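## Task

Take the masking tape roll off the desk and set it on the counter so that it stays there without the robot holding it. Every carton on the desk must stay off the floor. Open the gripper and pull the arm away at the end. The robot must not fall or be left tilted.

## Robot and tools

Robot: a Rainbow Robotics RB-Y1 in simulation. It has a two-wheel drive base with rear casters (0.66 m long, 0.58 m wide, front edge 0.10 m ahead of the wheel axle), a folding torso (leg with ankle, knee and hip, then chest), a head, and a left and a right arm, each with a parallel gripper. A loose object may occasionally get a small push from outside.

Frames: the base frame has its origin on the floor between the drive wheels, x forward, y to the left, z up. The reported chest, left_hand and right_hand positions are in this frame. A hand point is midway between its finger pads; fingers point along the hand's -z and close along its x. Reported hand positions can be off, more so at full reach. base_odometry is the base frame at scene start, counted from wheel turns only (slip looks like travel); heading runs -3.142 to 3.142, positive left.

execute_actions: arguments "actions" (a list holding one action, or empty to just read state and images) and "cameras" (a list from head_camera, left_wrist_camera, right_wrist_camera, all; omitted or null gives all, [] gives none). One action may contain:
- "base": exactly one key. translate_m is a straight-line offset in metres from the current spot, -3 to 3, forward positive. rotate_rad is a turn in place in radians, -3.2 to 3.2, left (counter-clockwise seen from above) positive. No sideways motion. The offset counts from the base position in the latest reported state.
- "joints": absolute targets keyed by joint name, each one number (radians, or metres for grippers). Torso: torso_squat_rad 0 to 1.2 (higher lowers the level chest), torso_shift_rad -0.3 to 0.6 (positive pushes hips forward), torso_pitch_rad -0.2 to 1.4 (positive bows forward), torso_yaw_rad -1.5 to 1.5 (positive left). Combined torso limits: squat+shift <= 1.52; squat-shift+pitch <= 1.57; shift+0.5 pitch-0.4 squat <= 0.7; shift+0.3 pitch-0.5 squat <= 0.39; breaking one leaves the torso short with "off_target". Each arm (prefix left_ or right_): shoulder_pitch -2.356 to 2.356 (0 hanging; negative raises forward and inward), shoulder_roll left 0 to 3.141 / right -3.141 to 0 (away from the body lifts outward), shoulder_yaw -2.094 to 2.094 (positive turns a bent forearm left, both arms), elbow -2.617 to 0.01 (0 straight, negative bends forward), forearm_roll -3.141 to 3.141, wrist_pitch -1.57 to 1.919 (negative tips the hand forward), hand_roll -2.705 to 2.705 (rolls positive counter-clockwise from above on a hanging arm, both arms), gripper_m 0 to 0.1 (pad gap in metres). Head: head_pan_rad -0.523 to 0.523 (positive left, relative to chest), head_tilt_rad -0.35 to 1.57 (positive looks down). Done tolerance is ±0.02 rad, ±0.004 m for grippers.
- "speeds": lower top speed for this action only: translate_m 0.05 to 0.4 m/s, rotate_rad 0.1 to 1.509 rad/s. Base moves over about 8.667 s at top speed are refused.
- "min_time_s": 0.1 to 8, the shortest duration of each arm and head motion.
Default top speeds: arm joints 1 rad/s (forearm_roll, wrist_pitch, hand_roll 1.5), head 1.5, squat and pitch 0.3, shift 0.15, yaw 0.6, grippers 0.1 m/s. A bad key or out-of-range value rejects the whole call. Joints or base not named keep chasing earlier targets.

wait: "seconds" 0 to 10; commands nothing, returns state and images.
zoom_image: "camera" plus "region" [x0, y0, x1, y1] in pixels of that camera's latest full image, at most 504 by 504. head_camera is 896x504; wrist cameras are 644x364.
finished_scene: "scene" is the number of the current scene; ends it for good and reports success, then the next task arrives.

Result lines: joint_positions; base_status and joint_status per motion: "done" (base: wheels turned the full amount, slip possible), "off_target" (rested short, may still push), "limit_stop_at_<name>", "contact_stop" (hit something hard, overload, or pressed an arm into something), "time_out", "stopped_with_arm" (torso halted because an arm contact-stopped). A stop in one member stops the whole group (torso; each arm's seven joints) and they hold where they are. "limit_stop_at_own_body" means a guard halted motion before the arm met the torso, head, leg or base: move apart. "joint command not followed" plus a "cause:" line means the arm-collision check held back that arm's targets (per joint "not_followed"); gripper targets still run, and withheld targets may be retried later. on_its_own reports uncommanded parts; "held at" is a target, not a position. "pictures" lists image order. Changed camera calibrations are listed with pictures. If a stop happens, later calls in that reply are skipped.

Safe practice: to grasp, command a gripper gap at least 0.005 m narrower than the object; "off_target" is then expected. After any stop, first back off the arms in their own action, then the torso. If both hands hold one object and the torso stops instantly with nothing in the way, resend every arm joint at its current reading, then the torso again. The base does not stop on collisions and the bent leg can extend past the front edge, so approach furniture slowly; the leg may also shove the robot backward unseen. Keep each arm under 3 kg and avoid heavy loads far forward, or the robot tips. Never let the arms strike or squeeze each other. Hitting a joint's torque limit (shoulders 61.6, elbow 31.6, wrist joints 22 N m) freezes the robot for 10 s. Holding loads heats motors: MOTOR HOT warns at 65 °C; at 80 °C an OVER-TEMPERATURE FAULT brakes the arm ("limit_stop_at_motor_heat"), then resend targets. The robot holds its last command while you deliberate. Set items down gently, release, retract, and keep cartons on the desk. Fewer, shorter motions and less arm effort are better.

Each tool is called after "Call:" by a JSON object that holds its "fn" and its "kwargs", one argument or row to a line.

## Session

I'll start by checking the robot's state and camera views.

Call:
{"fn": "execute_actions", "kwargs": {
  "actions": []
}}

Scene clock: 0.00 s.
base_odometry: x=+0.000 y=+0.000 heading=+0.000 (m, m, rad; odometry frame)
base_status: not commanded
joint_positions: torso_squat_rad=+0.350 torso_shift_rad=+0.000 torso_pitch_rad=+0.001 torso_yaw_rad=+0.001 left_shoulder_pitch_rad=+0.022 left_shoulder_roll_rad=+0.022 left_shoulder_yaw_rad=+0.048 left_elbow_rad=-0.289 left_forearm_roll_rad=+0.009 left_wrist_pitch_rad=+0.032 left_hand_roll_rad=-0.015 left_gripper_m=+0.100 right_shoulder_pitch_rad=-0.001 right_shoulder_roll_rad=-0.012 right_shoulder_yaw_rad=+0.029 right_elbow_rad=-0.222 right_forearm_roll_rad=-0.027 right_wrist_pitch_rad=+0.002 right_hand_roll_rad=+0.013 right_gripper_m=+0.100 head_pan_rad=-0.001 head_tilt_rad=+0.400
joint_status: not commanded
chest: x=-0.2275 y=-0.0002 z=+1.2475 quat_wxyz=(+1.000, +0.000, +0.001, +0.000) (m; base frame)
left_hand: x=-0.1116 y=+0.2439 z=+0.5720 quat_wxyz=(+0.993, +0.015, -0.118, +0.024) (m; base frame)
right_hand: x=-0.1204 y=-0.2258 z=+0.5699 quat_wxyz=(+0.994, -0.003, -0.109, +0.009) (m; base frame)
pictures: head_camera, left_wrist_camera, right_wrist_camera
Images, in order (width x height): head_camera 896x504, left_wrist_camera 644x364, right_wrist_camera 644x364.

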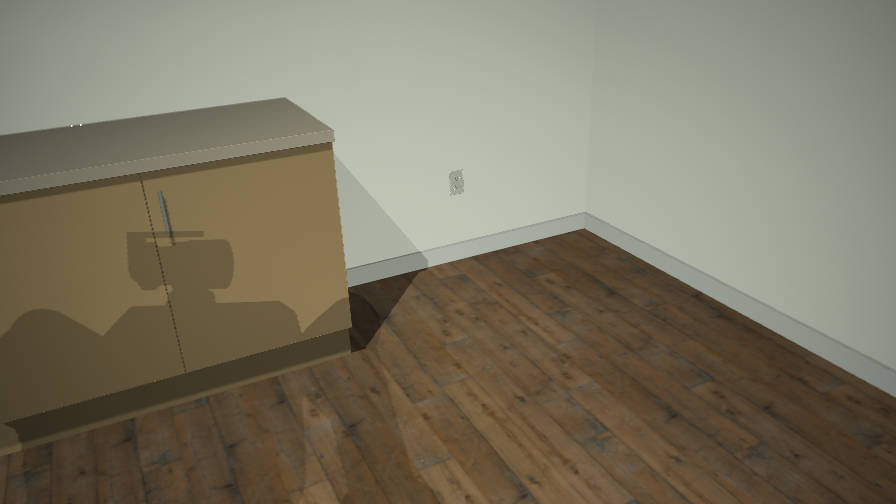

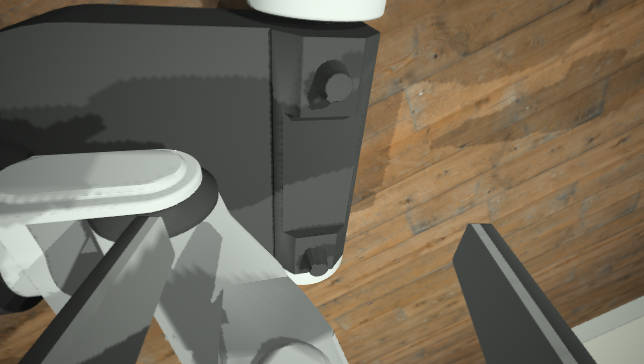

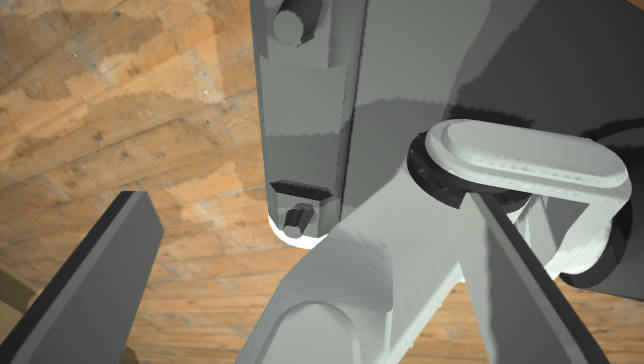

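Call:
{"fn": "execute_actions", "kwargs": {
  "actions": [
    {"base": {"rotate_rad": -1.2}, "joints": {"head_tilt_rad": 0.3}}
  ],
  "cameras": ["head_camera"]
}}

Scene clock: 9.53 s.
base_odometry: x=+0.000 y=+0.000 heading=-1.199 (m, m, rad; odometry frame)
base_status: done
joint_positions: torso_squat_rad=+0.350 torso_shift_rad=+0.000 torso_pitch_rad=+0.001 torso_yaw_rad=+0.001 left_shoulder_pitch_rad=+0.022 left_shoulder_roll_rad=+0.022 left_shoulder_yaw_rad=+0.048 left_elbow_rad=-0.289 left_forearm_roll_rad=+0.009 left_wrist_pitch_rad=+0.032 left_hand_roll_rad=-0.015 left_gripper_m=+0.100 right_shoulder_pitch_rad=-0.001 right_shoulder_roll_rad=-0.012 right_shoulder_yaw_rad=+0.029 right_elbow_rad=-0.222 right_forearm_roll_rad=-0.027 right_wrist_pitch_rad=+0.002 right_hand_roll_rad=+0.013 right_gripper_m=+0.100 head_pan_rad=-0.001 head_tilt_rad=+0.300
joint_status: all done
chest: x=-0.2275 y=-0.0002 z=+1.2475 quat_wxyz=(+1.000, +0.000, +0.001, +0.000) (m; base frame)
left_hand: x=-0.1116 y=+0.2439 z=+0.5720 quat_wxyz=(+0.993, +0.015, -0.118, +0.024) (m; base frame)
right_hand: x=-0.1204 y=-0.2258 z=+0.5699 quat_wxyz=(+0.994, -0.003, -0.109, +0.009) (m; base frame)
pictures: head_camera
camera_calibration (this result's frames):
head_camera: T_world_to_cam=[[0.0196443, -0.999008, -0.0399554, 0.0635856], [-0.336731, 0.0310176, -0.94109, 1.35301], [0.941396, 0.0319413, -0.335788, 0.627218], [0, 0, 0, 1]] pos_world=[-0.136109, 0.00152139, 1.48646]
Images, in order (width x height): head_camera 896x504.

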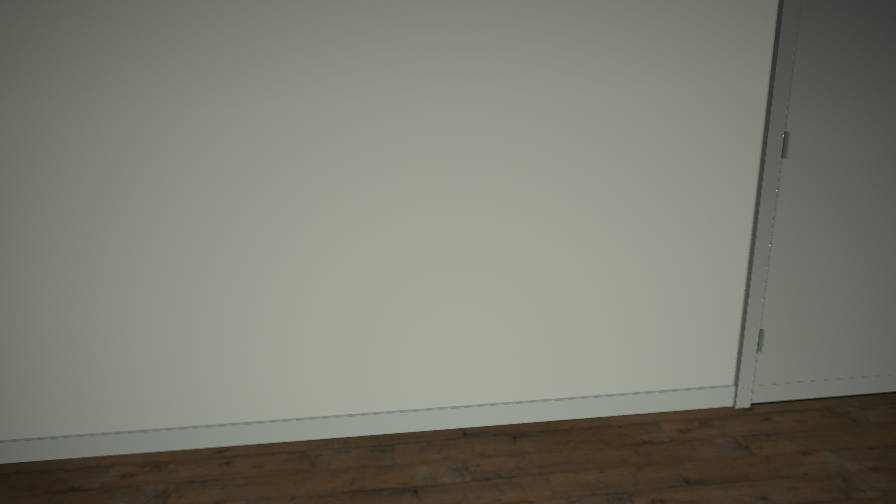

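Call:
{"fn": "execute_actions", "kwargs": {
  "actions": [
    {"base": {"rotate_rad": -1.2}}
  ],
  "cameras": ["head_camera"]
}}

Scene clock: 14.87 s.
base_odometry: x=+0.000 y=+0.000 heading=-2.399 (m, m, rad; odometry frame)
base_status: done
joint_positions: torso_squat_rad=+0.350 torso_shift_rad=+0.000 torso_pitch_rad=+0.001 torso_yaw_rad=+0.001 left_shoulder_pitch_rad=+0.022 left_shoulder_roll_rad=+0.022 left_shoulder_yaw_rad=+0.048 left_elbow_rad=-0.289 left_forearm_roll_rad=+0.009 left_wrist_pitch_rad=+0.032 left_hand_roll_rad=-0.015 left_gripper_m=+0.100 right_shoulder_pitch_rad=-0.001 right_shoulder_roll_rad=-0.012 right_shoulder_yaw_rad=+0.029 right_elbow_rad=-0.222 right_forearm_roll_rad=-0.027 right_wrist_pitch_rad=+0.002 right_hand_roll_rad=+0.013 right_gripper_m=+0.100 head_pan_rad=-0.001 head_tilt_rad=+0.300
joint_status: not commanded
chest: x=-0.2275 y=-0.0002 z=+1.2475 quat_wxyz=(+1.000, +0.000, +0.001, +0.000) (m; base frame)
left_hand: x=-0.1116 y=+0.2439 z=+0.5720 quat_wxyz=(+0.993, +0.015, -0.118, +0.024) (m; base frame)
right_hand: x=-0.1204 y=-0.2258 z=+0.5699 quat_wxyz=(+0.994, -0.003, -0.109, +0.009) (m; base frame)
pictures: head_camera
camera_calibration (this result's frames):
head_camera: T_world_to_cam=[[0.0196442, -0.999008, -0.0399599, 0.0635868], [-0.336731, 0.0310218, -0.94109, 1.35301], [0.941396, 0.0319427, -0.335787, 0.627217], [0, 0, 0, 1]] pos_world=[-0.136109, 0.00151591, 1.48646]
Images, in order (width x height): head_camera 896x504.

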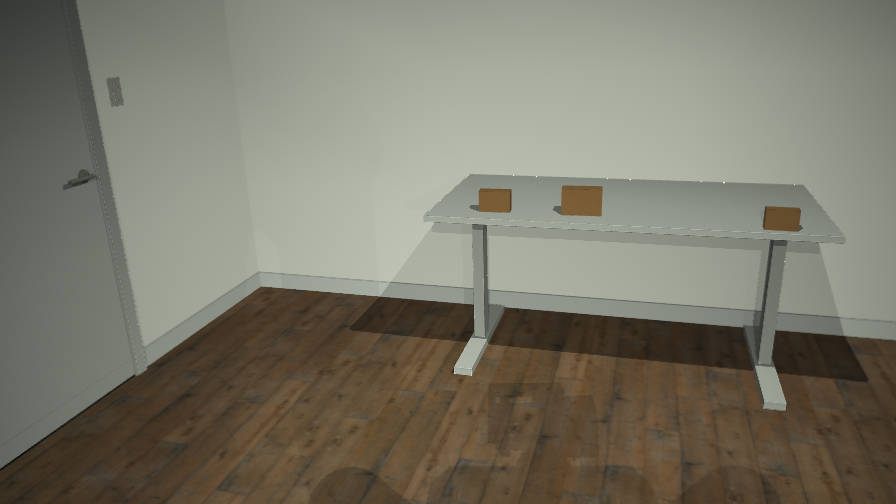

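Call:
{"fn": "zoom_image", "kwargs": {
  "camera": "head_camera",
  "region": [400, 150, 896, 280]
}}

Region (400, 150, 896, 280) of head_camera's 896x504 image, scaled by 1.016, with more detail than that image has; it fills the top 132 rows of this view, and the rest is white.

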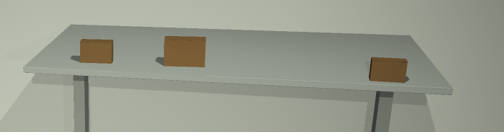

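Call:
{"fn": "zoom_image", "kwargs": {
  "camera": "head_camera",
  "region": [440, 170, 640, 240]
}}

Region (440, 170, 640, 240) of head_camera's 896x504 image, scaled by 2.520, with more detail than that image has; it fills the top 176 rows of this view, and the rest is white.

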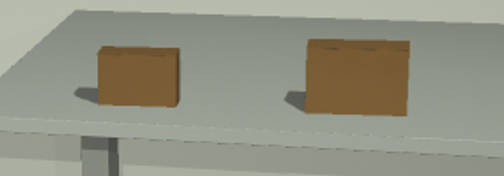

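Call:
{"fn": "execute_actions", "kwargs": {
  "actions": [
    {"base": {"rotate_rad": -0.21}, "joints": {"head_tilt_rad": 0.5}}
  ],
  "cameras": []
}}

Call:
{"fn": "execute_actions", "kwargs": {
  "actions": [
    {"base": {"translate_m": 1.5}}
  ],
  "cameras": ["head_camera"]
}}

Scene clock: 44.67 s.
base_odometry: x=+0.000 y=+0.001 heading=-2.608 (m, m, rad; odometry frame)
base_status: done
joint_positions: torso_squat_rad=+0.350 torso_shift_rad=+0.000 torso_pitch_rad=+0.001 torso_yaw_rad=+0.001 left_shoulder_pitch_rad=+0.022 left_shoulder_roll_rad=+0.022 left_shoulder_yaw_rad=+0.048 left_elbow_rad=-0.289 left_forearm_roll_rad=+0.009 left_wrist_pitch_rad=+0.032 left_hand_roll_rad=-0.015 left_gripper_m=+0.100 right_shoulder_pitch_rad=-0.001 right_shoulder_roll_rad=-0.012 right_shoulder_yaw_rad=+0.029 right_elbow_rad=-0.222 right_forearm_roll_rad=-0.027 right_wrist_pitch_rad=+0.002 right_hand_roll_rad=+0.013 right_gripper_m=+0.100 head_pan_rad=-0.001 head_tilt_rad=+0.500
joint_status: all done
chest: x=-0.2275 y=-0.0002 z=+1.2475 quat_wxyz=(+1.000, +0.000, +0.001, +0.000) (m; base frame)
left_hand: x=-0.1116 y=+0.2439 z=+0.5720 quat_wxyz=(+0.993, +0.015, -0.118, +0.024) (m; base frame)
right_hand: x=-0.1204 y=-0.2258 z=+0.5699 quat_wxyz=(+0.994, -0.003, -0.109, +0.009) (m; base frame)
pictures: none
No camera images: the call's "cameras" was empty. Leave "cameras" out to get every camera's image.

Scene clock: 49.93 s.
base_odometry: x=-1.292 y=-0.761 heading=-2.609 (m, m, rad; odometry frame)
base_status: done
joint_positions: torso_squat_rad=+0.350 torso_shift_rad=+0.000 torso_pitch_rad=+0.001 torso_yaw_rad=+0.001 left_shoulder_pitch_rad=+0.022 left_shoulder_roll_rad=+0.022 left_shoulder_yaw_rad=+0.048 left_elbow_rad=-0.289 left_forearm_roll_rad=+0.009 left_wrist_pitch_rad=+0.032 left_hand_roll_rad=-0.015 left_gripper_m=+0.100 right_shoulder_pitch_rad=-0.001 right_shoulder_roll_rad=-0.012 right_shoulder_yaw_rad=+0.029 right_elbow_rad=-0.222 right_forearm_roll_rad=-0.027 right_wrist_pitch_rad=+0.002 right_hand_roll_rad=+0.013 right_gripper_m=+0.100 head_pan_rad=-0.001 head_tilt_rad=+0.500
joint_status: not commanded
chest: x=-0.2275 y=-0.0002 z=+1.2475 quat_wxyz=(+1.000, +0.000, +0.001, +0.000) (m; base frame)
left_hand: x=-0.1115 y=+0.2439 z=+0.5720 quat_wxyz=(+0.993, +0.015, -0.118, +0.024) (m; base frame)
right_hand: x=-0.1204 y=-0.2258 z=+0.5699 quat_wxyz=(+0.994, -0.003, -0.109, +0.009) (m; base frame)
pictures: head_camera
camera_calibration (this result's frames):
head_camera: T_world_to_cam=[[0.0113349, -0.999012, -0.0429767, 0.0662633], [-0.516996, 0.030934, -0.855429, 1.19204], [0.855913, 0.031915, -0.516135, 0.870666], [0, 0, 0, 1]] pos_world=[-0.129683, 0.00153586, 1.47194]
Images, in order (width x height): head_camera 896x504.

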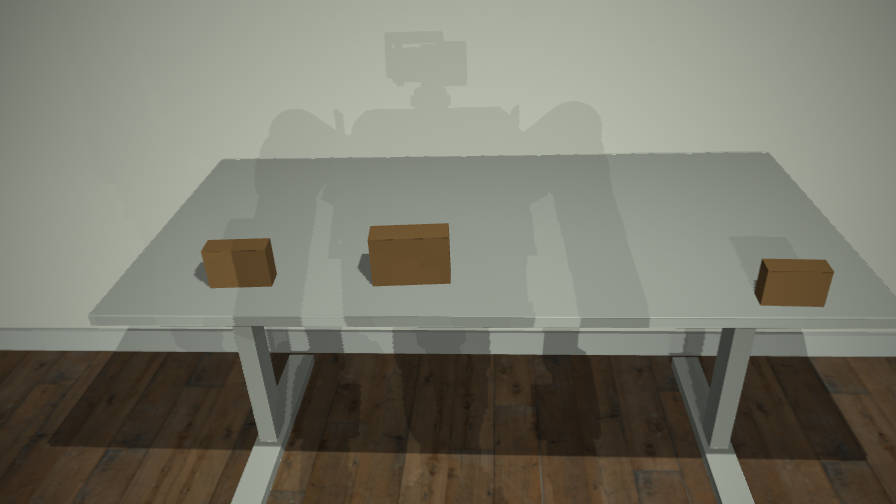

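Call:
{"fn": "execute_actions", "kwargs": {
  "actions": [
    {"base": {"translate_m": 0.45}, "joints": {"head_tilt_rad": 0.85}}
  ],
  "cameras": ["head_camera"]
}}

Scene clock: 72.47 s.
base_odometry: x=-1.680 y=-0.989 heading=-2.610 (m, m, rad; odometry frame)
base_status: done
joint_positions: torso_squat_rad=+0.350 torso_shift_rad=+0.000 torso_pitch_rad=+0.001 torso_yaw_rad=+0.001 left_shoulder_pitch_rad=+0.022 left_shoulder_roll_rad=+0.022 left_shoulder_yaw_rad=+0.048 left_elbow_rad=-0.289 left_forearm_roll_rad=+0.009 left_wrist_pitch_rad=+0.032 left_hand_roll_rad=-0.015 left_gripper_m=+0.100 right_shoulder_pitch_rad=-0.001 right_shoulder_roll_rad=-0.012 right_shoulder_yaw_rad=+0.029 right_elbow_rad=-0.222 right_forearm_roll_rad=-0.027 right_wrist_pitch_rad=+0.002 right_hand_roll_rad=+0.013 right_gripper_m=+0.100 head_pan_rad=-0.001 head_tilt_rad=+0.850
joint_status: all done
chest: x=-0.2275 y=-0.0002 z=+1.2475 quat_wxyz=(+1.000, +0.000, +0.001, +0.000) (m; base frame)
left_hand: x=-0.1115 y=+0.2439 z=+0.5720 quat_wxyz=(+0.993, +0.015, -0.118, +0.024) (m; base frame)
right_hand: x=-0.1204 y=-0.2258 z=+0.5699 quat_wxyz=(+0.994, -0.003, -0.109, +0.009) (m; base frame)
pictures: head_camera
camera_calibration (this result's frames):
head_camera: T_world_to_cam=[[-0.00404436, -0.999018, -0.0441285, 0.0647741], [-0.778955, 0.0308193, -0.626322, 0.806607], [0.627067, 0.031841, -0.778315, 1.20325], [0, 0, 0, 1]] pos_world=[-0.125944, 0.00153875, 1.44456]
Images, in order (width x height): head_camera 896x504.

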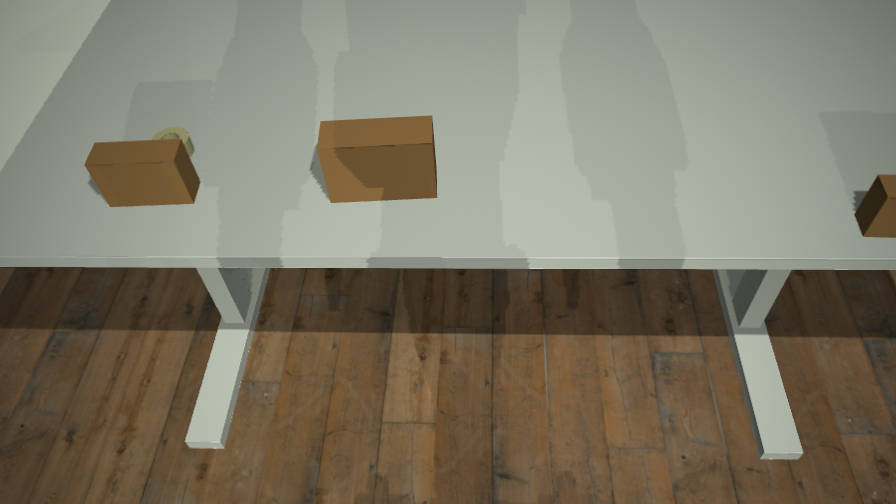

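Call:
{"fn": "zoom_image", "kwargs": {
  "camera": "head_camera",
  "region": [60, 80, 260, 220]
}}

Region (60, 80, 260, 220) of head_camera's 896x504 image, scaled by 2.520, with more detail than that image has; it fills the top 353 rows of this view, and the rest is white.

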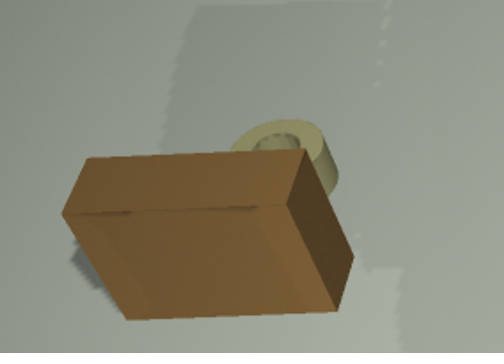

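Call:
{"fn": "execute_actions", "kwargs": {
  "actions": [
    {"base": {"rotate_rad": 0.33}}
  ],
  "cameras": []
}}

Call:
{"fn": "execute_actions", "kwargs": {
  "actions": [
    {"base": {"translate_m": 0.2}, "joints": {"head_tilt_rad": 0.95}}
  ],
  "cameras": ["head_camera"]
}}

Scene clock: 166.10 s.
base_odometry: x=-1.680 y=-0.989 heading=-2.281 (m, m, rad; odometry frame)
base_status: done
joint_positions: torso_squat_rad=+0.350 torso_shift_rad=+0.000 torso_pitch_rad=+0.001 torso_yaw_rad=+0.001 left_shoulder_pitch_rad=+0.022 left_shoulder_roll_rad=+0.022 left_shoulder_yaw_rad=+0.048 left_elbow_rad=-0.289 left_forearm_roll_rad=+0.009 left_wrist_pitch_rad=+0.032 left_hand_roll_rad=-0.015 left_gripper_m=+0.100 right_shoulder_pitch_rad=-0.001 right_shoulder_roll_rad=-0.012 right_shoulder_yaw_rad=+0.029 right_elbow_rad=-0.222 right_forearm_roll_rad=-0.027 right_wrist_pitch_rad=+0.002 right_hand_roll_rad=+0.013 right_gripper_m=+0.100 head_pan_rad=-0.001 head_tilt_rad=+0.850
joint_status: not commanded
chest: x=-0.2275 y=-0.0002 z=+1.2475 quat_wxyz=(+1.000, +0.000, +0.001, +0.000) (m; base frame)
left_hand: x=-0.1115 y=+0.2439 z=+0.5720 quat_wxyz=(+0.993, +0.015, -0.118, +0.024) (m; base frame)
right_hand: x=-0.1204 y=-0.2258 z=+0.5699 quat_wxyz=(+0.994, -0.003, -0.109, +0.009) (m; base frame)
pictures: none
No camera images: the call's "cameras" was empty. Leave "cameras" out to get every camera's image.

Scene clock: 168.33 s.
base_odometry: x=-1.810 y=-1.141 heading=-2.280 (m, m, rad; odometry frame)
base_status: done
joint_positions: torso_squat_rad=+0.350 torso_shift_rad=+0.000 torso_pitch_rad=+0.001 torso_yaw_rad=+0.001 left_shoulder_pitch_rad=+0.022 left_shoulder_roll_rad=+0.022 left_shoulder_yaw_rad=+0.048 left_elbow_rad=-0.289 left_forearm_roll_rad=+0.009 left_wrist_pitch_rad=+0.032 left_hand_roll_rad=-0.015 left_gripper_m=+0.100 right_shoulder_pitch_rad=-0.001 right_shoulder_roll_rad=-0.012 right_shoulder_yaw_rad=+0.029 right_elbow_rad=-0.222 right_forearm_roll_rad=-0.027 right_wrist_pitch_rad=+0.002 right_hand_roll_rad=+0.013 right_gripper_m=+0.100 head_pan_rad=-0.001 head_tilt_rad=+0.950
joint_status: all done
chest: x=-0.2275 y=-0.0002 z=+1.2475 quat_wxyz=(+1.000, +0.000, +0.001, +0.000) (m; base frame)
left_hand: x=-0.1115 y=+0.2439 z=+0.5720 quat_wxyz=(+0.993, +0.015, -0.118, +0.024) (m; base frame)
right_hand: x=-0.1204 y=-0.2258 z=+0.5699 quat_wxyz=(+0.994, -0.003, -0.109, +0.009) (m; base frame)
pictures: head_camera
camera_calibration (this result's frames):
head_camera: T_world_to_cam=[[-0.00842457, -0.999017, -0.0435149, 0.0629322], [-0.837619, 0.0308192, -0.545384, 0.677429], [0.546189, 0.0318543, -0.837056, 1.27167], [0, 0, 0, 1]] pos_world=[-0.126613, 0.00148452, 1.43665]
Images, in order (width x height): head_camera 896x504.

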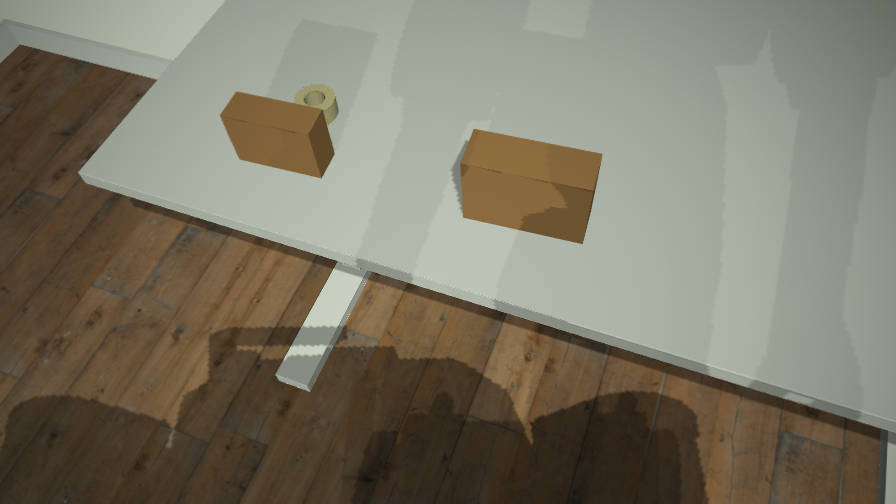

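Call:
{"fn": "execute_actions", "kwargs": {
  "actions": [
    {"joints": {"torso_pitch_rad": 0.4, "torso_shift_rad": 0.2, "left_shoulder_pitch_rad": -0.9, "left_elbow_rad": -1.2, "left_wrist_pitch_rad": 1.7, "head_tilt_rad": 0.6}}
  ],
  "cameras": ["head_camera"]
}}

Scene clock: 207.93 s.
TORQUE FAULT: left_elbow_rad reached its load limit. The robot stopped for 10 seconds, dropped its targets and accepts commands again. The stop added 9.0 s to the call and to motion_time.
base_odometry: x=-1.810 y=-1.141 heading=-2.280 (m, m, rad; odometry frame)
base_status: not commanded
joint_positions: torso_squat_rad=+0.350 torso_shift_rad=+0.099 torso_pitch_rad=+0.199 torso_yaw_rad=+0.001 left_shoulder_pitch_rad=-0.591 left_shoulder_roll_rad=+0.023 left_shoulder_yaw_rad=+0.048 left_elbow_rad=-0.888 left_forearm_roll_rad=+0.009 left_wrist_pitch_rad=+1.171 left_hand_roll_rad=-0.015 left_gripper_m=+0.099 right_shoulder_pitch_rad=-0.001 right_shoulder_roll_rad=-0.012 right_shoulder_yaw_rad=+0.029 right_elbow_rad=-0.222 right_forearm_roll_rad=-0.027 right_wrist_pitch_rad=+0.002 right_hand_roll_rad=+0.013 right_gripper_m=+0.100 head_pan_rad=-0.001 head_tilt_rad=+0.600
joint_status: torso_shift_rad contact_stop (moved +0.099 of +0.200); torso_pitch_rad contact_stop (moved +0.197 of +0.399); left_shoulder_pitch_rad torque_fault (moved -0.613 of -0.922); left_elbow_rad torque_fault (moved -0.599 of -0.911); left_wrist_pitch_rad torque_fault (moved +1.140 of +1.668); the others done
on_its_own: torso_shift_rad is held at +0.099, not at your +0.200, since a contact_stop; torso_pitch_rad is held at +0.199, not at your +0.400, since a contact_stop; left_shoulder_pitch_rad is held at -0.595, not at your -0.900, since a torque_fault; left_elbow_rad is held at -0.890, not at your -1.200, since a torque_fault; left_wrist_pitch_rad is held at +1.169, not at your +1.700, since a torque_fault
chest: x=-0.1020 y=-0.0002 z=+1.2383 quat_wxyz=(+0.995, +0.000, +0.099, +0.001) (m; base frame)
left_hand: x=+0.2869 y=+0.1762 z=+0.7283 quat_wxyz=(+0.996, +0.004, -0.038, -0.078) (m; base frame)
right_hand: x=-0.1297 y=-0.2257 z=+0.5528 quat_wxyz=(+1.000, -0.002, -0.011, +0.009) (m; base frame)
pictures: head_camera
camera_calibration (this result's frames):
head_camera: T_world_to_cam=[[-0.00123326, -0.999009, -0.044481, 0.0652996], [-0.744932, 0.0305928, -0.666438, 0.982405], [0.667139, 0.0323134, -0.744232, 1.03948], [0, 0, 0, 1]] pos_world=[0.038425, 0.00159103, 1.43124]
Images, in order (width x height): head_camera 896x504.

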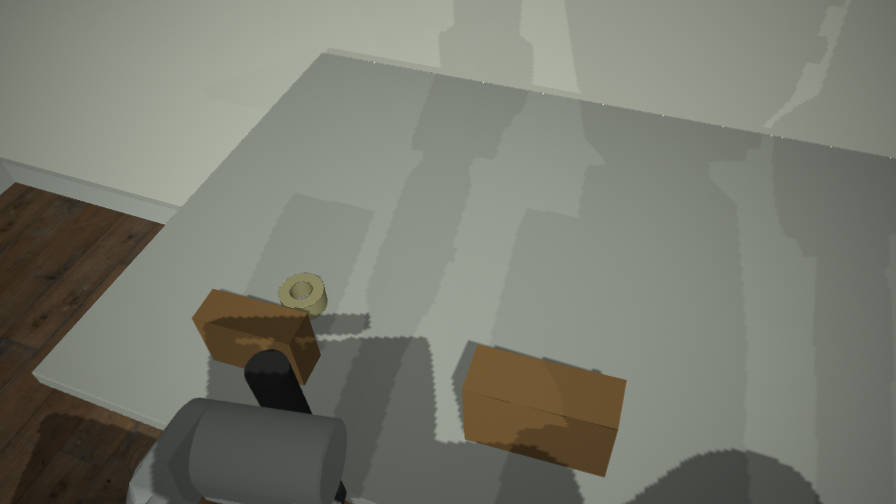

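Call:
{"fn": "execute_actions", "kwargs": {
  "actions": [
    {"joints": {"left_wrist_pitch_rad": 1.7}, "min_time_s": 1.5}
  ],
  "cameras": []
}}

Scene clock: 236.10 s.
base_odometry: x=-1.810 y=-1.141 heading=-2.280 (m, m, rad; odometry frame)
base_status: not commanded
joint_positions: torso_squat_rad=+0.350 torso_shift_rad=+0.099 torso_pitch_rad=+0.199 torso_yaw_rad=+0.001 left_shoulder_pitch_rad=-0.595 left_shoulder_roll_rad=+0.023 left_shoulder_yaw_rad=+0.048 left_elbow_rad=-0.890 left_forearm_roll_rad=+0.009 left_wrist_pitch_rad=+1.700 left_hand_roll_rad=-0.015 left_gripper_m=+0.100 right_shoulder_pitch_rad=-0.001 right_shoulder_roll_rad=-0.012 right_shoulder_yaw_rad=+0.029 right_elbow_rad=-0.222 right_forearm_roll_rad=-0.027 right_wrist_pitch_rad=+0.002 right_hand_roll_rad=+0.013 right_gripper_m=+0.100 head_pan_rad=-0.001 head_tilt_rad=+0.600
joint_status: all done
on_its_own: torso_shift_rad is held at +0.099, not at your +0.200, since a contact_stop; torso_pitch_rad is held at +0.199, not at your +0.400, since a contact_stop; left_shoulder_pitch_rad is held at -0.595, not at your -0.900, since a torque_fault; left_elbow_rad is held at -0.890, not at your -1.200, since a torque_fault
chest: x=-0.1020 y=-0.0002 z=+1.2383 quat_wxyz=(+0.995, +0.000, +0.099, +0.001) (m; base frame)
left_hand: x=+0.1726 y=+0.1919 z=+0.7523 quat_wxyz=(+0.972, +0.020, +0.221, -0.075) (m; base frame)
right_hand: x=-0.1297 y=-0.2257 z=+0.5528 quat_wxyz=(+1.000, -0.002, -0.011, +0.009) (m; base frame)
pictures: none
No camera images: the call's "cameras" was empty. Leave "cameras" out to get every camera's image.

Call:
{"fn": "execute_actions", "kwargs": {
  "actions": [
    {"joints": {"left_shoulder_pitch_rad": -1.087, "left_elbow_rad": -1.371, "left_wrist_pitch_rad": 1.808, "left_hand_roll_rad": 1.24}, "min_time_s": 1.5}
  ],
  "cameras": []
}}

Scene clock: 304.57 s.
base_odometry: x=-1.810 y=-1.141 heading=-2.280 (m, m, rad; odometry frame)
base_status: not commanded
joint_positions: torso_squat_rad=+0.350 torso_shift_rad=+0.099 torso_pitch_rad=+0.199 torso_yaw_rad=+0.001 left_shoulder_pitch_rad=-1.087 left_shoulder_roll_rad=+0.023 left_shoulder_yaw_rad=+0.048 left_elbow_rad=-1.371 left_forearm_roll_rad=+0.009 left_wrist_pitch_rad=+1.808 left_hand_roll_rad=+1.240 left_gripper_m=+0.100 right_shoulder_pitch_rad=-0.001 right_shoulder_roll_rad=-0.012 right_shoulder_yaw_rad=+0.029 right_elbow_rad=-0.222 right_forearm_roll_rad=-0.027 right_wrist_pitch_rad=+0.002 right_hand_roll_rad=+0.013 right_gripper_m=+0.100 head_pan_rad=-0.001 head_tilt_rad=+0.600
joint_status: all done
on_its_own: torso_shift_rad is held at +0.099, not at your +0.200, since a contact_stop; torso_pitch_rad is held at +0.199, not at your +0.400, since a contact_stop
chest: x=-0.1020 y=-0.0002 z=+1.2383 quat_wxyz=(+0.995, +0.000, +0.099, +0.001) (m; base frame)
left_hand: x=+0.4332 y=+0.0877 z=+1.0625 quat_wxyz=(+0.877, -0.103, -0.166, +0.440) (m; base frame)
right_hand: x=-0.1297 y=-0.2257 z=+0.5528 quat_wxyz=(+1.000, -0.002, -0.011, +0.009) (m; base frame)
pictures: none
No camera images: the call's "cameras" was empty. Leave "cameras" out to get every camera's image.

Call:
{"fn": "execute_actions", "kwargs": {
  "actions": [
    {"joints": {"torso_shift_rad": 0.25, "torso_pitch_rad": 0.45, "left_shoulder_roll_rad": 0.25, "left_hand_roll_rad": 1.4}, "min_time_s": 1.5}
  ],
  "cameras": ["head_camera", "left_wrist_camera"]
}}

Scene clock: 324.80 s.
base_odometry: x=-1.810 y=-1.141 heading=-2.280 (m, m, rad; odometry frame)
base_status: not commanded
joint_positions: torso_squat_rad=+0.350 torso_shift_rad=+0.250 torso_pitch_rad=+0.450 torso_yaw_rad=+0.001 left_shoulder_pitch_rad=-1.087 left_shoulder_roll_rad=+0.250 left_shoulder_yaw_rad=+0.048 left_elbow_rad=-1.371 left_forearm_roll_rad=+0.009 left_wrist_pitch_rad=+1.808 left_hand_roll_rad=+1.400 left_gripper_m=+0.100 right_shoulder_pitch_rad=-0.001 right_shoulder_roll_rad=-0.012 right_shoulder_yaw_rad=+0.029 right_elbow_rad=-0.222 right_forearm_roll_rad=-0.027 right_wrist_pitch_rad=+0.002 right_hand_roll_rad=+0.013 right_gripper_m=+0.100 head_pan_rad=-0.001 head_tilt_rad=+0.600
joint_status: all done
chest: x=+0.0692 y=-0.0002 z=+1.1963 quat_wxyz=(+0.975, +0.000, +0.223, +0.001) (m; base frame)
left_hand: x=+0.5780 y=+0.2098 z=+0.9118 quat_wxyz=(+0.817, +0.010, -0.128, +0.562) (m; base frame)
right_hand: x=-0.1281 y=-0.2257 z=+0.5393 quat_wxyz=(+0.993, -0.001, +0.115, +0.009) (m; base frame)
pictures: head_camera, left_wrist_camera
camera_calibration (this result's frames):
head_camera: T_world_to_cam=[[-0.0122921, -0.999011, -0.0427349, 0.0623342], [-0.887252, 0.030606, -0.460269, 0.845207], [0.461122, 0.0322589, -0.88675, 1.07883], [0, 0, 0, 1]] pos_world=[0.253205, 0.00160221, 1.34834]
left_wrist_camera: T_world_to_cam=[[0.292624, 0.92917, 0.225863, -0.573507], [0.628759, -0.364926, 0.686652, -0.870208], [0.72044, -0.0589174, -0.69101, 0.31041], [0, 0, 0, 1]] pos_world=[0.491341, 0.233612, 0.94156]
Images, in order (width x height): head_camera 896x504, left_wrist_camera 644x364.

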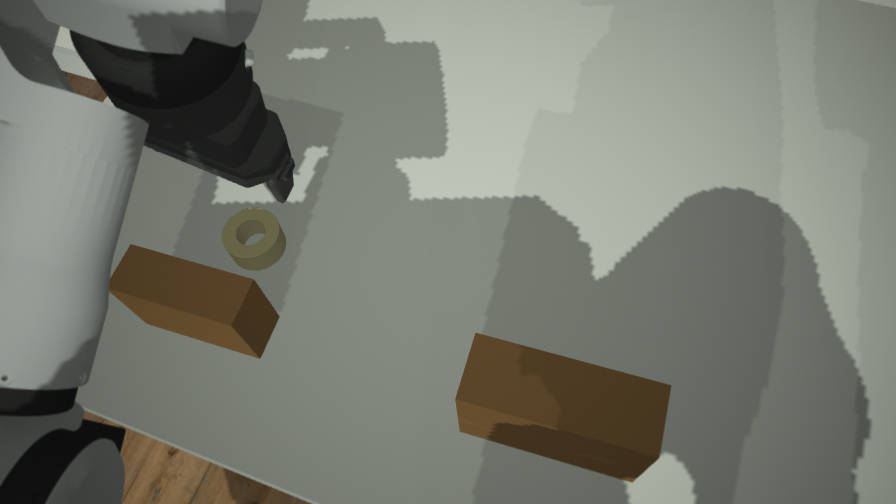

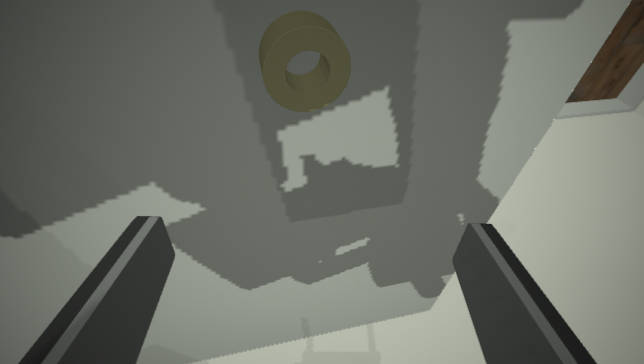

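Call:
{"fn": "zoom_image", "kwargs": {
  "camera": "head_camera",
  "region": [60, 40, 400, 300]
}}

Region (60, 40, 400, 300) of head_camera's 896x504 image, scaled by 1.482, with more detail than that image has; it fills the top 385 rows of this view, and the rest is white.

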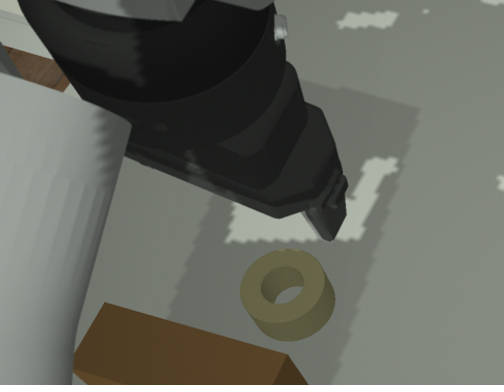

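Call:
{"fn": "execute_actions", "kwargs": {
  "actions": [
    {"joints": {"left_shoulder_pitch_rad": -1.016, "left_elbow_rad": -1.2, "left_wrist_pitch_rad": 1.616, "left_shoulder_roll_rad": 0.31}, "min_time_s": 1.5}
  ],
  "cameras": ["head_camera", "left_wrist_camera"]
}}

Scene clock: 406.67 s.
base_odometry: x=-1.810 y=-1.141 heading=-2.280 (m, m, rad; odometry frame)
base_status: not commanded
joint_positions: torso_squat_rad=+0.350 torso_shift_rad=+0.250 torso_pitch_rad=+0.450 torso_yaw_rad=+0.001 left_shoulder_pitch_rad=-1.016 left_shoulder_roll_rad=+0.310 left_shoulder_yaw_rad=+0.048 left_elbow_rad=-1.200 left_forearm_roll_rad=+0.009 left_wrist_pitch_rad=+1.616 left_hand_roll_rad=+1.400 left_gripper_m=+0.100 right_shoulder_pitch_rad=-0.001 right_shoulder_roll_rad=-0.012 right_shoulder_yaw_rad=+0.029 right_elbow_rad=-0.222 right_forearm_roll_rad=-0.027 right_wrist_pitch_rad=+0.002 right_hand_roll_rad=+0.013 right_gripper_m=+0.100 head_pan_rad=-0.001 head_tilt_rad=+0.600
joint_status: all done
chest: x=+0.0692 y=-0.0002 z=+1.1963 quat_wxyz=(+0.975, +0.000, +0.223, +0.001) (m; base frame)
left_hand: x=+0.5716 y=+0.2653 z=+0.8482 quat_wxyz=(+0.804, +0.043, -0.132, +0.579) (m; base frame)
right_hand: x=-0.1281 y=-0.2257 z=+0.5393 quat_wxyz=(+0.993, -0.001, +0.115, +0.009) (m; base frame)
pictures: head_camera, left_wrist_camera
camera_calibration (this result's frames):
head_camera: T_world_to_cam=[[-0.0122923, -0.999011, -0.0427348, 0.0623342], [-0.887251, 0.0306062, -0.460271, 0.845207], [0.461124, 0.0322587, -0.886749, 1.07883], [0, 0, 0, 1]] pos_world=[0.253202, 0.00160229, 1.34834]
left_wrist_camera: T_world_to_cam=[[0.253349, 0.92917, 0.269179, -0.623118], [0.666022, -0.369344, 0.648074, -0.789757], [0.70159, 0.0150902, -0.712421, 0.283628], [0, 0, 0, 1]] pos_world=[0.484871, 0.283011, 0.881613]
Images, in order (width x height): head_camera 896x504, left_wrist_camera 644x364.

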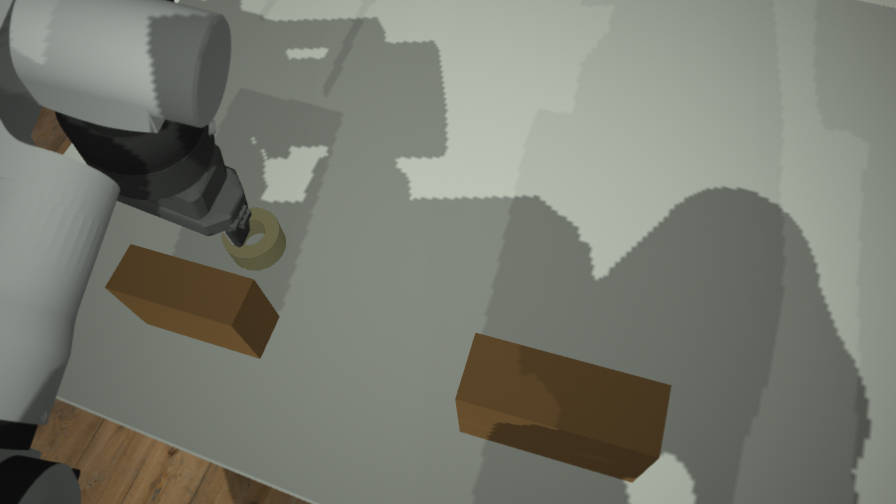

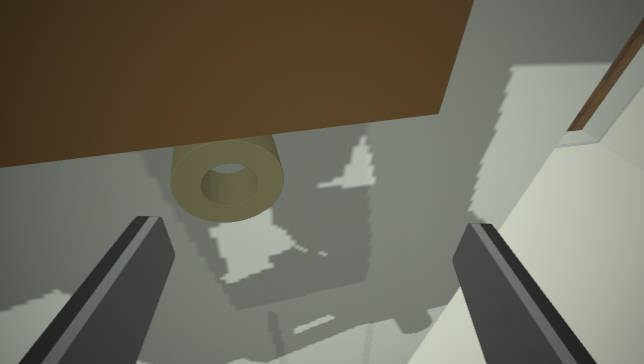

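Call:
{"fn": "execute_actions", "kwargs": {
  "actions": [
    {"joints": {"left_shoulder_pitch_rad": -1.02, "left_elbow_rad": -1.004, "left_wrist_pitch_rad": 1.424, "left_shoulder_roll_rad": 0.27}, "min_time_s": 1.5}
  ],
  "cameras": ["head_camera", "left_wrist_camera"]
}}

Scene clock: 435.67 s.
base_odometry: x=-1.810 y=-1.141 heading=-2.280 (m, m, rad; odometry frame)
base_status: not commanded
joint_positions: torso_squat_rad=+0.350 torso_shift_rad=+0.250 torso_pitch_rad=+0.450 torso_yaw_rad=+0.001 left_shoulder_pitch_rad=-1.020 left_shoulder_roll_rad=+0.270 left_shoulder_yaw_rad=+0.048 left_elbow_rad=-1.004 left_forearm_roll_rad=+0.009 left_wrist_pitch_rad=+1.424 left_hand_roll_rad=+1.400 left_gripper_m=+0.100 right_shoulder_pitch_rad=-0.001 right_shoulder_roll_rad=-0.012 right_shoulder_yaw_rad=+0.029 right_elbow_rad=-0.222 right_forearm_roll_rad=-0.027 right_wrist_pitch_rad=+0.002 right_hand_roll_rad=+0.013 right_gripper_m=+0.100 head_pan_rad=-0.001 head_tilt_rad=+0.600
joint_status: all done
chest: x=+0.0692 y=-0.0002 z=+1.1963 quat_wxyz=(+0.975, +0.000, +0.223, +0.001) (m; base frame)
left_hand: x=+0.5674 y=+0.2533 z=+0.7940 quat_wxyz=(+0.810, +0.032, -0.118, +0.573) (m; base frame)
right_hand: x=-0.1281 y=-0.2257 z=+0.5393 quat_wxyz=(+0.993, -0.001, +0.115, +0.009) (m; base frame)
pictures: head_camera, left_wrist_camera
camera_calibration (this result's frames):
head_camera: T_world_to_cam=[[-0.0122925, -0.999011, -0.0427349, 0.0623341], [-0.887251, 0.0306064, -0.460271, 0.845207], [0.461124, 0.0322587, -0.886749, 1.07883], [0, 0, 0, 1]] pos_world=[0.253202, 0.00160201, 1.34834]
left_wrist_camera: T_world_to_cam=[[0.272939, 0.932664, 0.235887, -0.581924], [0.66708, -0.360156, 0.652144, -0.762374], [0.693187, -0.0206395, -0.720462, 0.268361], [0, 0, 0, 1]] pos_world=[0.48137, 0.273705, 0.827789]
Images, in order (width x height): head_camera 896x504, left_wrist_camera 644x364.

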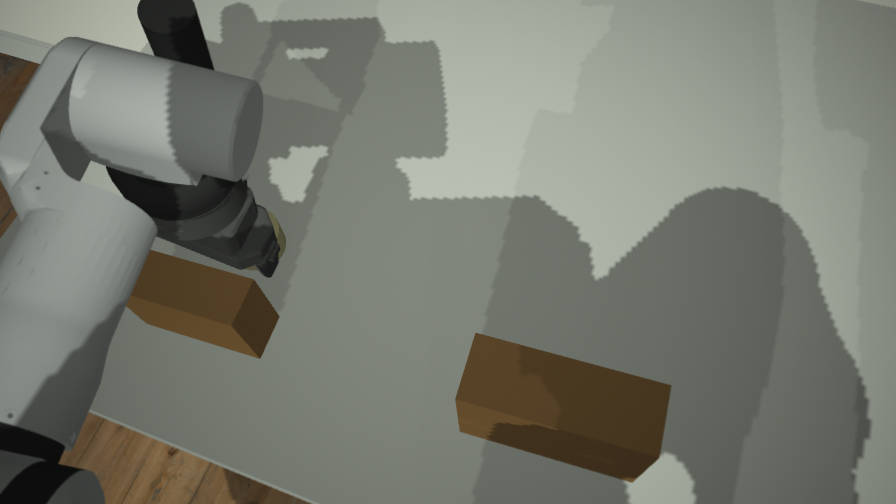

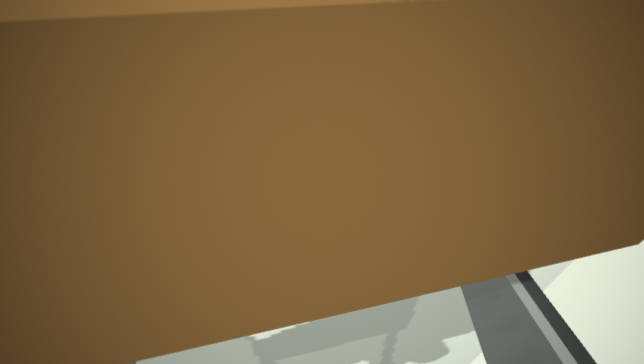

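Call:
{"fn": "execute_actions", "kwargs": {
  "actions": [
    {"joints": {"left_shoulder_pitch_rad": -1.016, "left_elbow_rad": -1.2, "left_wrist_pitch_rad": 1.616}, "min_time_s": 1.0}
  ],
  "cameras": []
}}

Call:
{"fn": "execute_actions", "kwargs": {
  "actions": [
    {"joints": {"left_hand_roll_rad": -1.74}}
  ],
  "cameras": ["head_camera", "left_wrist_camera"]
}}

Scene clock: 448.50 s.
base_odometry: x=-1.810 y=-1.141 heading=-2.280 (m, m, rad; odometry frame)
base_status: not commanded
joint_positions: torso_squat_rad=+0.350 torso_shift_rad=+0.250 torso_pitch_rad=+0.450 torso_yaw_rad=+0.001 left_shoulder_pitch_rad=-1.017 left_shoulder_roll_rad=+0.270 left_shoulder_yaw_rad=+0.048 left_elbow_rad=-1.200 left_forearm_roll_rad=+0.009 left_wrist_pitch_rad=+1.616 left_hand_roll_rad=+1.400 left_gripper_m=+0.100 right_shoulder_pitch_rad=-0.001 right_shoulder_roll_rad=-0.012 right_shoulder_yaw_rad=+0.029 right_elbow_rad=-0.222 right_forearm_roll_rad=-0.027 right_wrist_pitch_rad=+0.002 right_hand_roll_rad=+0.013 right_gripper_m=+0.100 head_pan_rad=-0.001 head_tilt_rad=+0.600
joint_status: all done
chest: x=+0.0692 y=-0.0002 z=+1.1963 quat_wxyz=(+0.975, +0.000, +0.223, +0.001) (m; base frame)
left_hand: x=+0.5675 y=+0.2425 z=+0.8418 quat_wxyz=(+0.811, +0.032, -0.118, +0.573) (m; base frame)
right_hand: x=-0.1281 y=-0.2257 z=+0.5393 quat_wxyz=(+0.993, -0.001, +0.115, +0.009) (m; base frame)
pictures: none
No camera images: the call's "cameras" was empty. Leave "cameras" out to get every camera's image.

Scene clock: 451.17 s.
base_odometry: x=-1.810 y=-1.141 heading=-2.280 (m, m, rad; odometry frame)
base_status: not commanded
joint_positions: torso_squat_rad=+0.350 torso_shift_rad=+0.250 torso_pitch_rad=+0.450 torso_yaw_rad=+0.001 left_shoulder_pitch_rad=-1.017 left_shoulder_roll_rad=+0.270 left_shoulder_yaw_rad=+0.048 left_elbow_rad=-1.200 left_forearm_roll_rad=+0.009 left_wrist_pitch_rad=+1.616 left_hand_roll_rad=-1.740 left_gripper_m=+0.100 right_shoulder_pitch_rad=-0.001 right_shoulder_roll_rad=-0.012 right_shoulder_yaw_rad=+0.029 right_elbow_rad=-0.222 right_forearm_roll_rad=-0.027 right_wrist_pitch_rad=+0.002 right_hand_roll_rad=+0.013 right_gripper_m=+0.100 head_pan_rad=-0.001 head_tilt_rad=+0.600
joint_status: all done
chest: x=+0.0692 y=-0.0002 z=+1.1963 quat_wxyz=(+0.975, +0.000, +0.223, +0.001) (m; base frame)
left_hand: x=+0.5675 y=+0.2425 z=+0.8418 quat_wxyz=(+0.573, +0.118, +0.032, -0.810) (m; base frame)
right_hand: x=-0.1281 y=-0.2257 z=+0.5393 quat_wxyz=(+0.993, -0.001, +0.115, +0.009) (m; base frame)
pictures: head_camera, left_wrist_camera
camera_calibration (this result's frames):
head_camera: T_world_to_cam=[[-0.0122924, -0.999011, -0.0427348, 0.0623342], [-0.887251, 0.0306063, -0.460271, 0.845207], [0.461124, 0.0322586, -0.886749, 1.07883], [0, 0, 0, 1]] pos_world=[0.253202, 0.0016022, 1.34834]
left_wrist_camera: T_world_to_cam=[[-0.276111, -0.937058, -0.213739, 0.560403], [-0.851584, 0.135411, 0.506428, 0.0668076], [-0.44561, 0.321847, -0.835372, 0.962386], [0, 0, 0, 1]] pos_world=[0.640474, 0.206343, 0.889897]
Images, in order (width x height): head_camera 896x504, left_wrist_camera 644x364.

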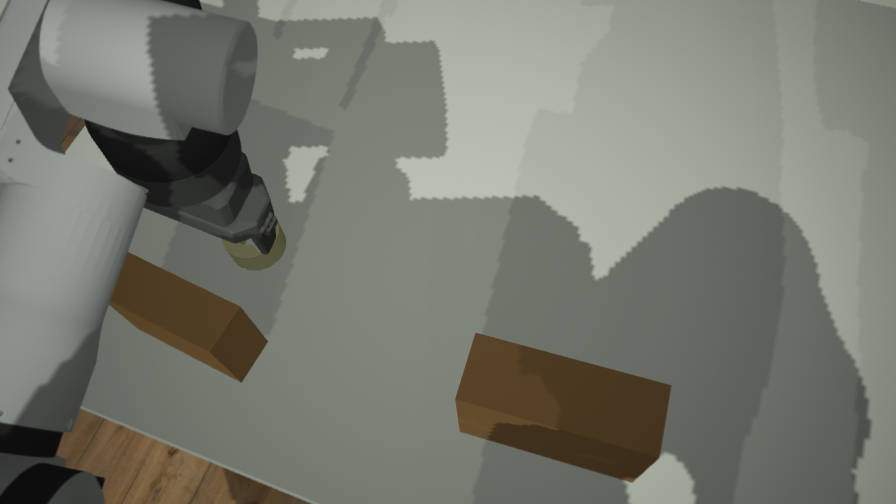

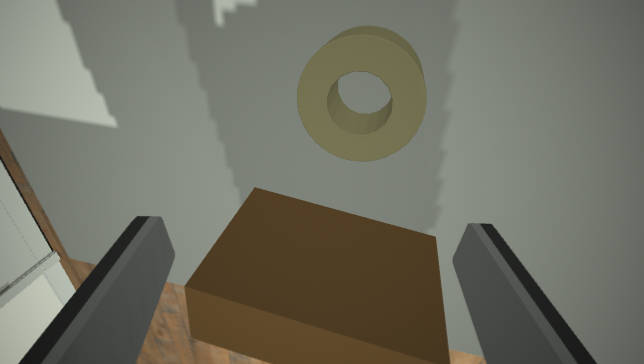

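Call:
{"fn": "execute_actions", "kwargs": {
  "actions": [
    {"joints": {"left_shoulder_pitch_rad": -0.985, "left_elbow_rad": -1.039, "left_wrist_pitch_rad": 1.324, "left_shoulder_roll_rad": 0.23}, "min_time_s": 1.2}
  ],
  "cameras": ["head_camera", "left_wrist_camera"]
}}

Scene clock: 496.93 s.
base_odometry: x=-1.810 y=-1.141 heading=-2.280 (m, m, rad; odometry frame)
base_status: not commanded
joint_positions: torso_squat_rad=+0.350 torso_shift_rad=+0.250 torso_pitch_rad=+0.450 torso_yaw_rad=+0.001 left_shoulder_pitch_rad=-0.985 left_shoulder_roll_rad=+0.230 left_shoulder_yaw_rad=+0.048 left_elbow_rad=-1.039 left_forearm_roll_rad=+0.009 left_wrist_pitch_rad=+1.324 left_hand_roll_rad=-1.740 left_gripper_m=+0.100 right_shoulder_pitch_rad=-0.001 right_shoulder_roll_rad=-0.012 right_shoulder_yaw_rad=+0.029 right_elbow_rad=-0.222 right_forearm_roll_rad=-0.027 right_wrist_pitch_rad=+0.002 right_hand_roll_rad=+0.013 right_gripper_m=+0.100 head_pan_rad=-0.001 head_tilt_rad=+0.600
joint_status: all done
chest: x=+0.0692 y=-0.0002 z=+1.1963 quat_wxyz=(+0.975, +0.000, +0.223, +0.001) (m; base frame)
left_hand: x=+0.5777 y=+0.2279 z=+0.7868 quat_wxyz=(+0.563, +0.139, -0.015, -0.814) (m; base frame)
right_hand: x=-0.1281 y=-0.2257 z=+0.5393 quat_wxyz=(+0.993, -0.001, +0.115, +0.009) (m; base frame)
pictures: head_camera, left_wrist_camera
camera_calibration (this result's frames):
head_camera: T_world_to_cam=[[-0.0122923, -0.999011, -0.0427348, 0.0623341], [-0.88725, 0.0306063, -0.460271, 0.845208], [0.461124, 0.0322587, -0.886749, 1.07883], [0, 0, 0, 1]] pos_world=[0.253202, 0.00160219, 1.34834]
left_wrist_camera: T_world_to_cam=[[-0.290098, -0.937629, -0.191558, 0.528468], [-0.886341, 0.187758, 0.423258, 0.178901], [-0.360892, 0.292572, -0.885527, 0.922911], [0, 0, 0, 1]] pos_world=[0.644946, 0.191899, 0.842774]
Images, in order (width x height): head_camera 896x504, left_wrist_camera 644x364.

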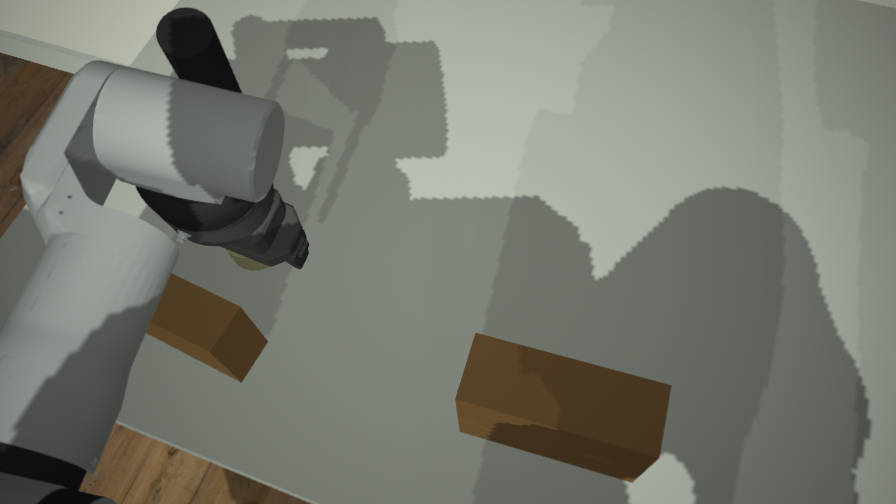

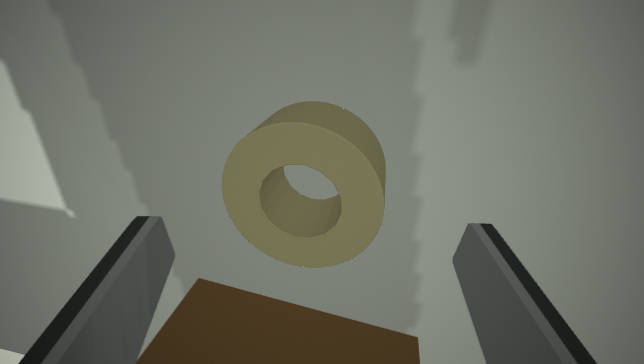

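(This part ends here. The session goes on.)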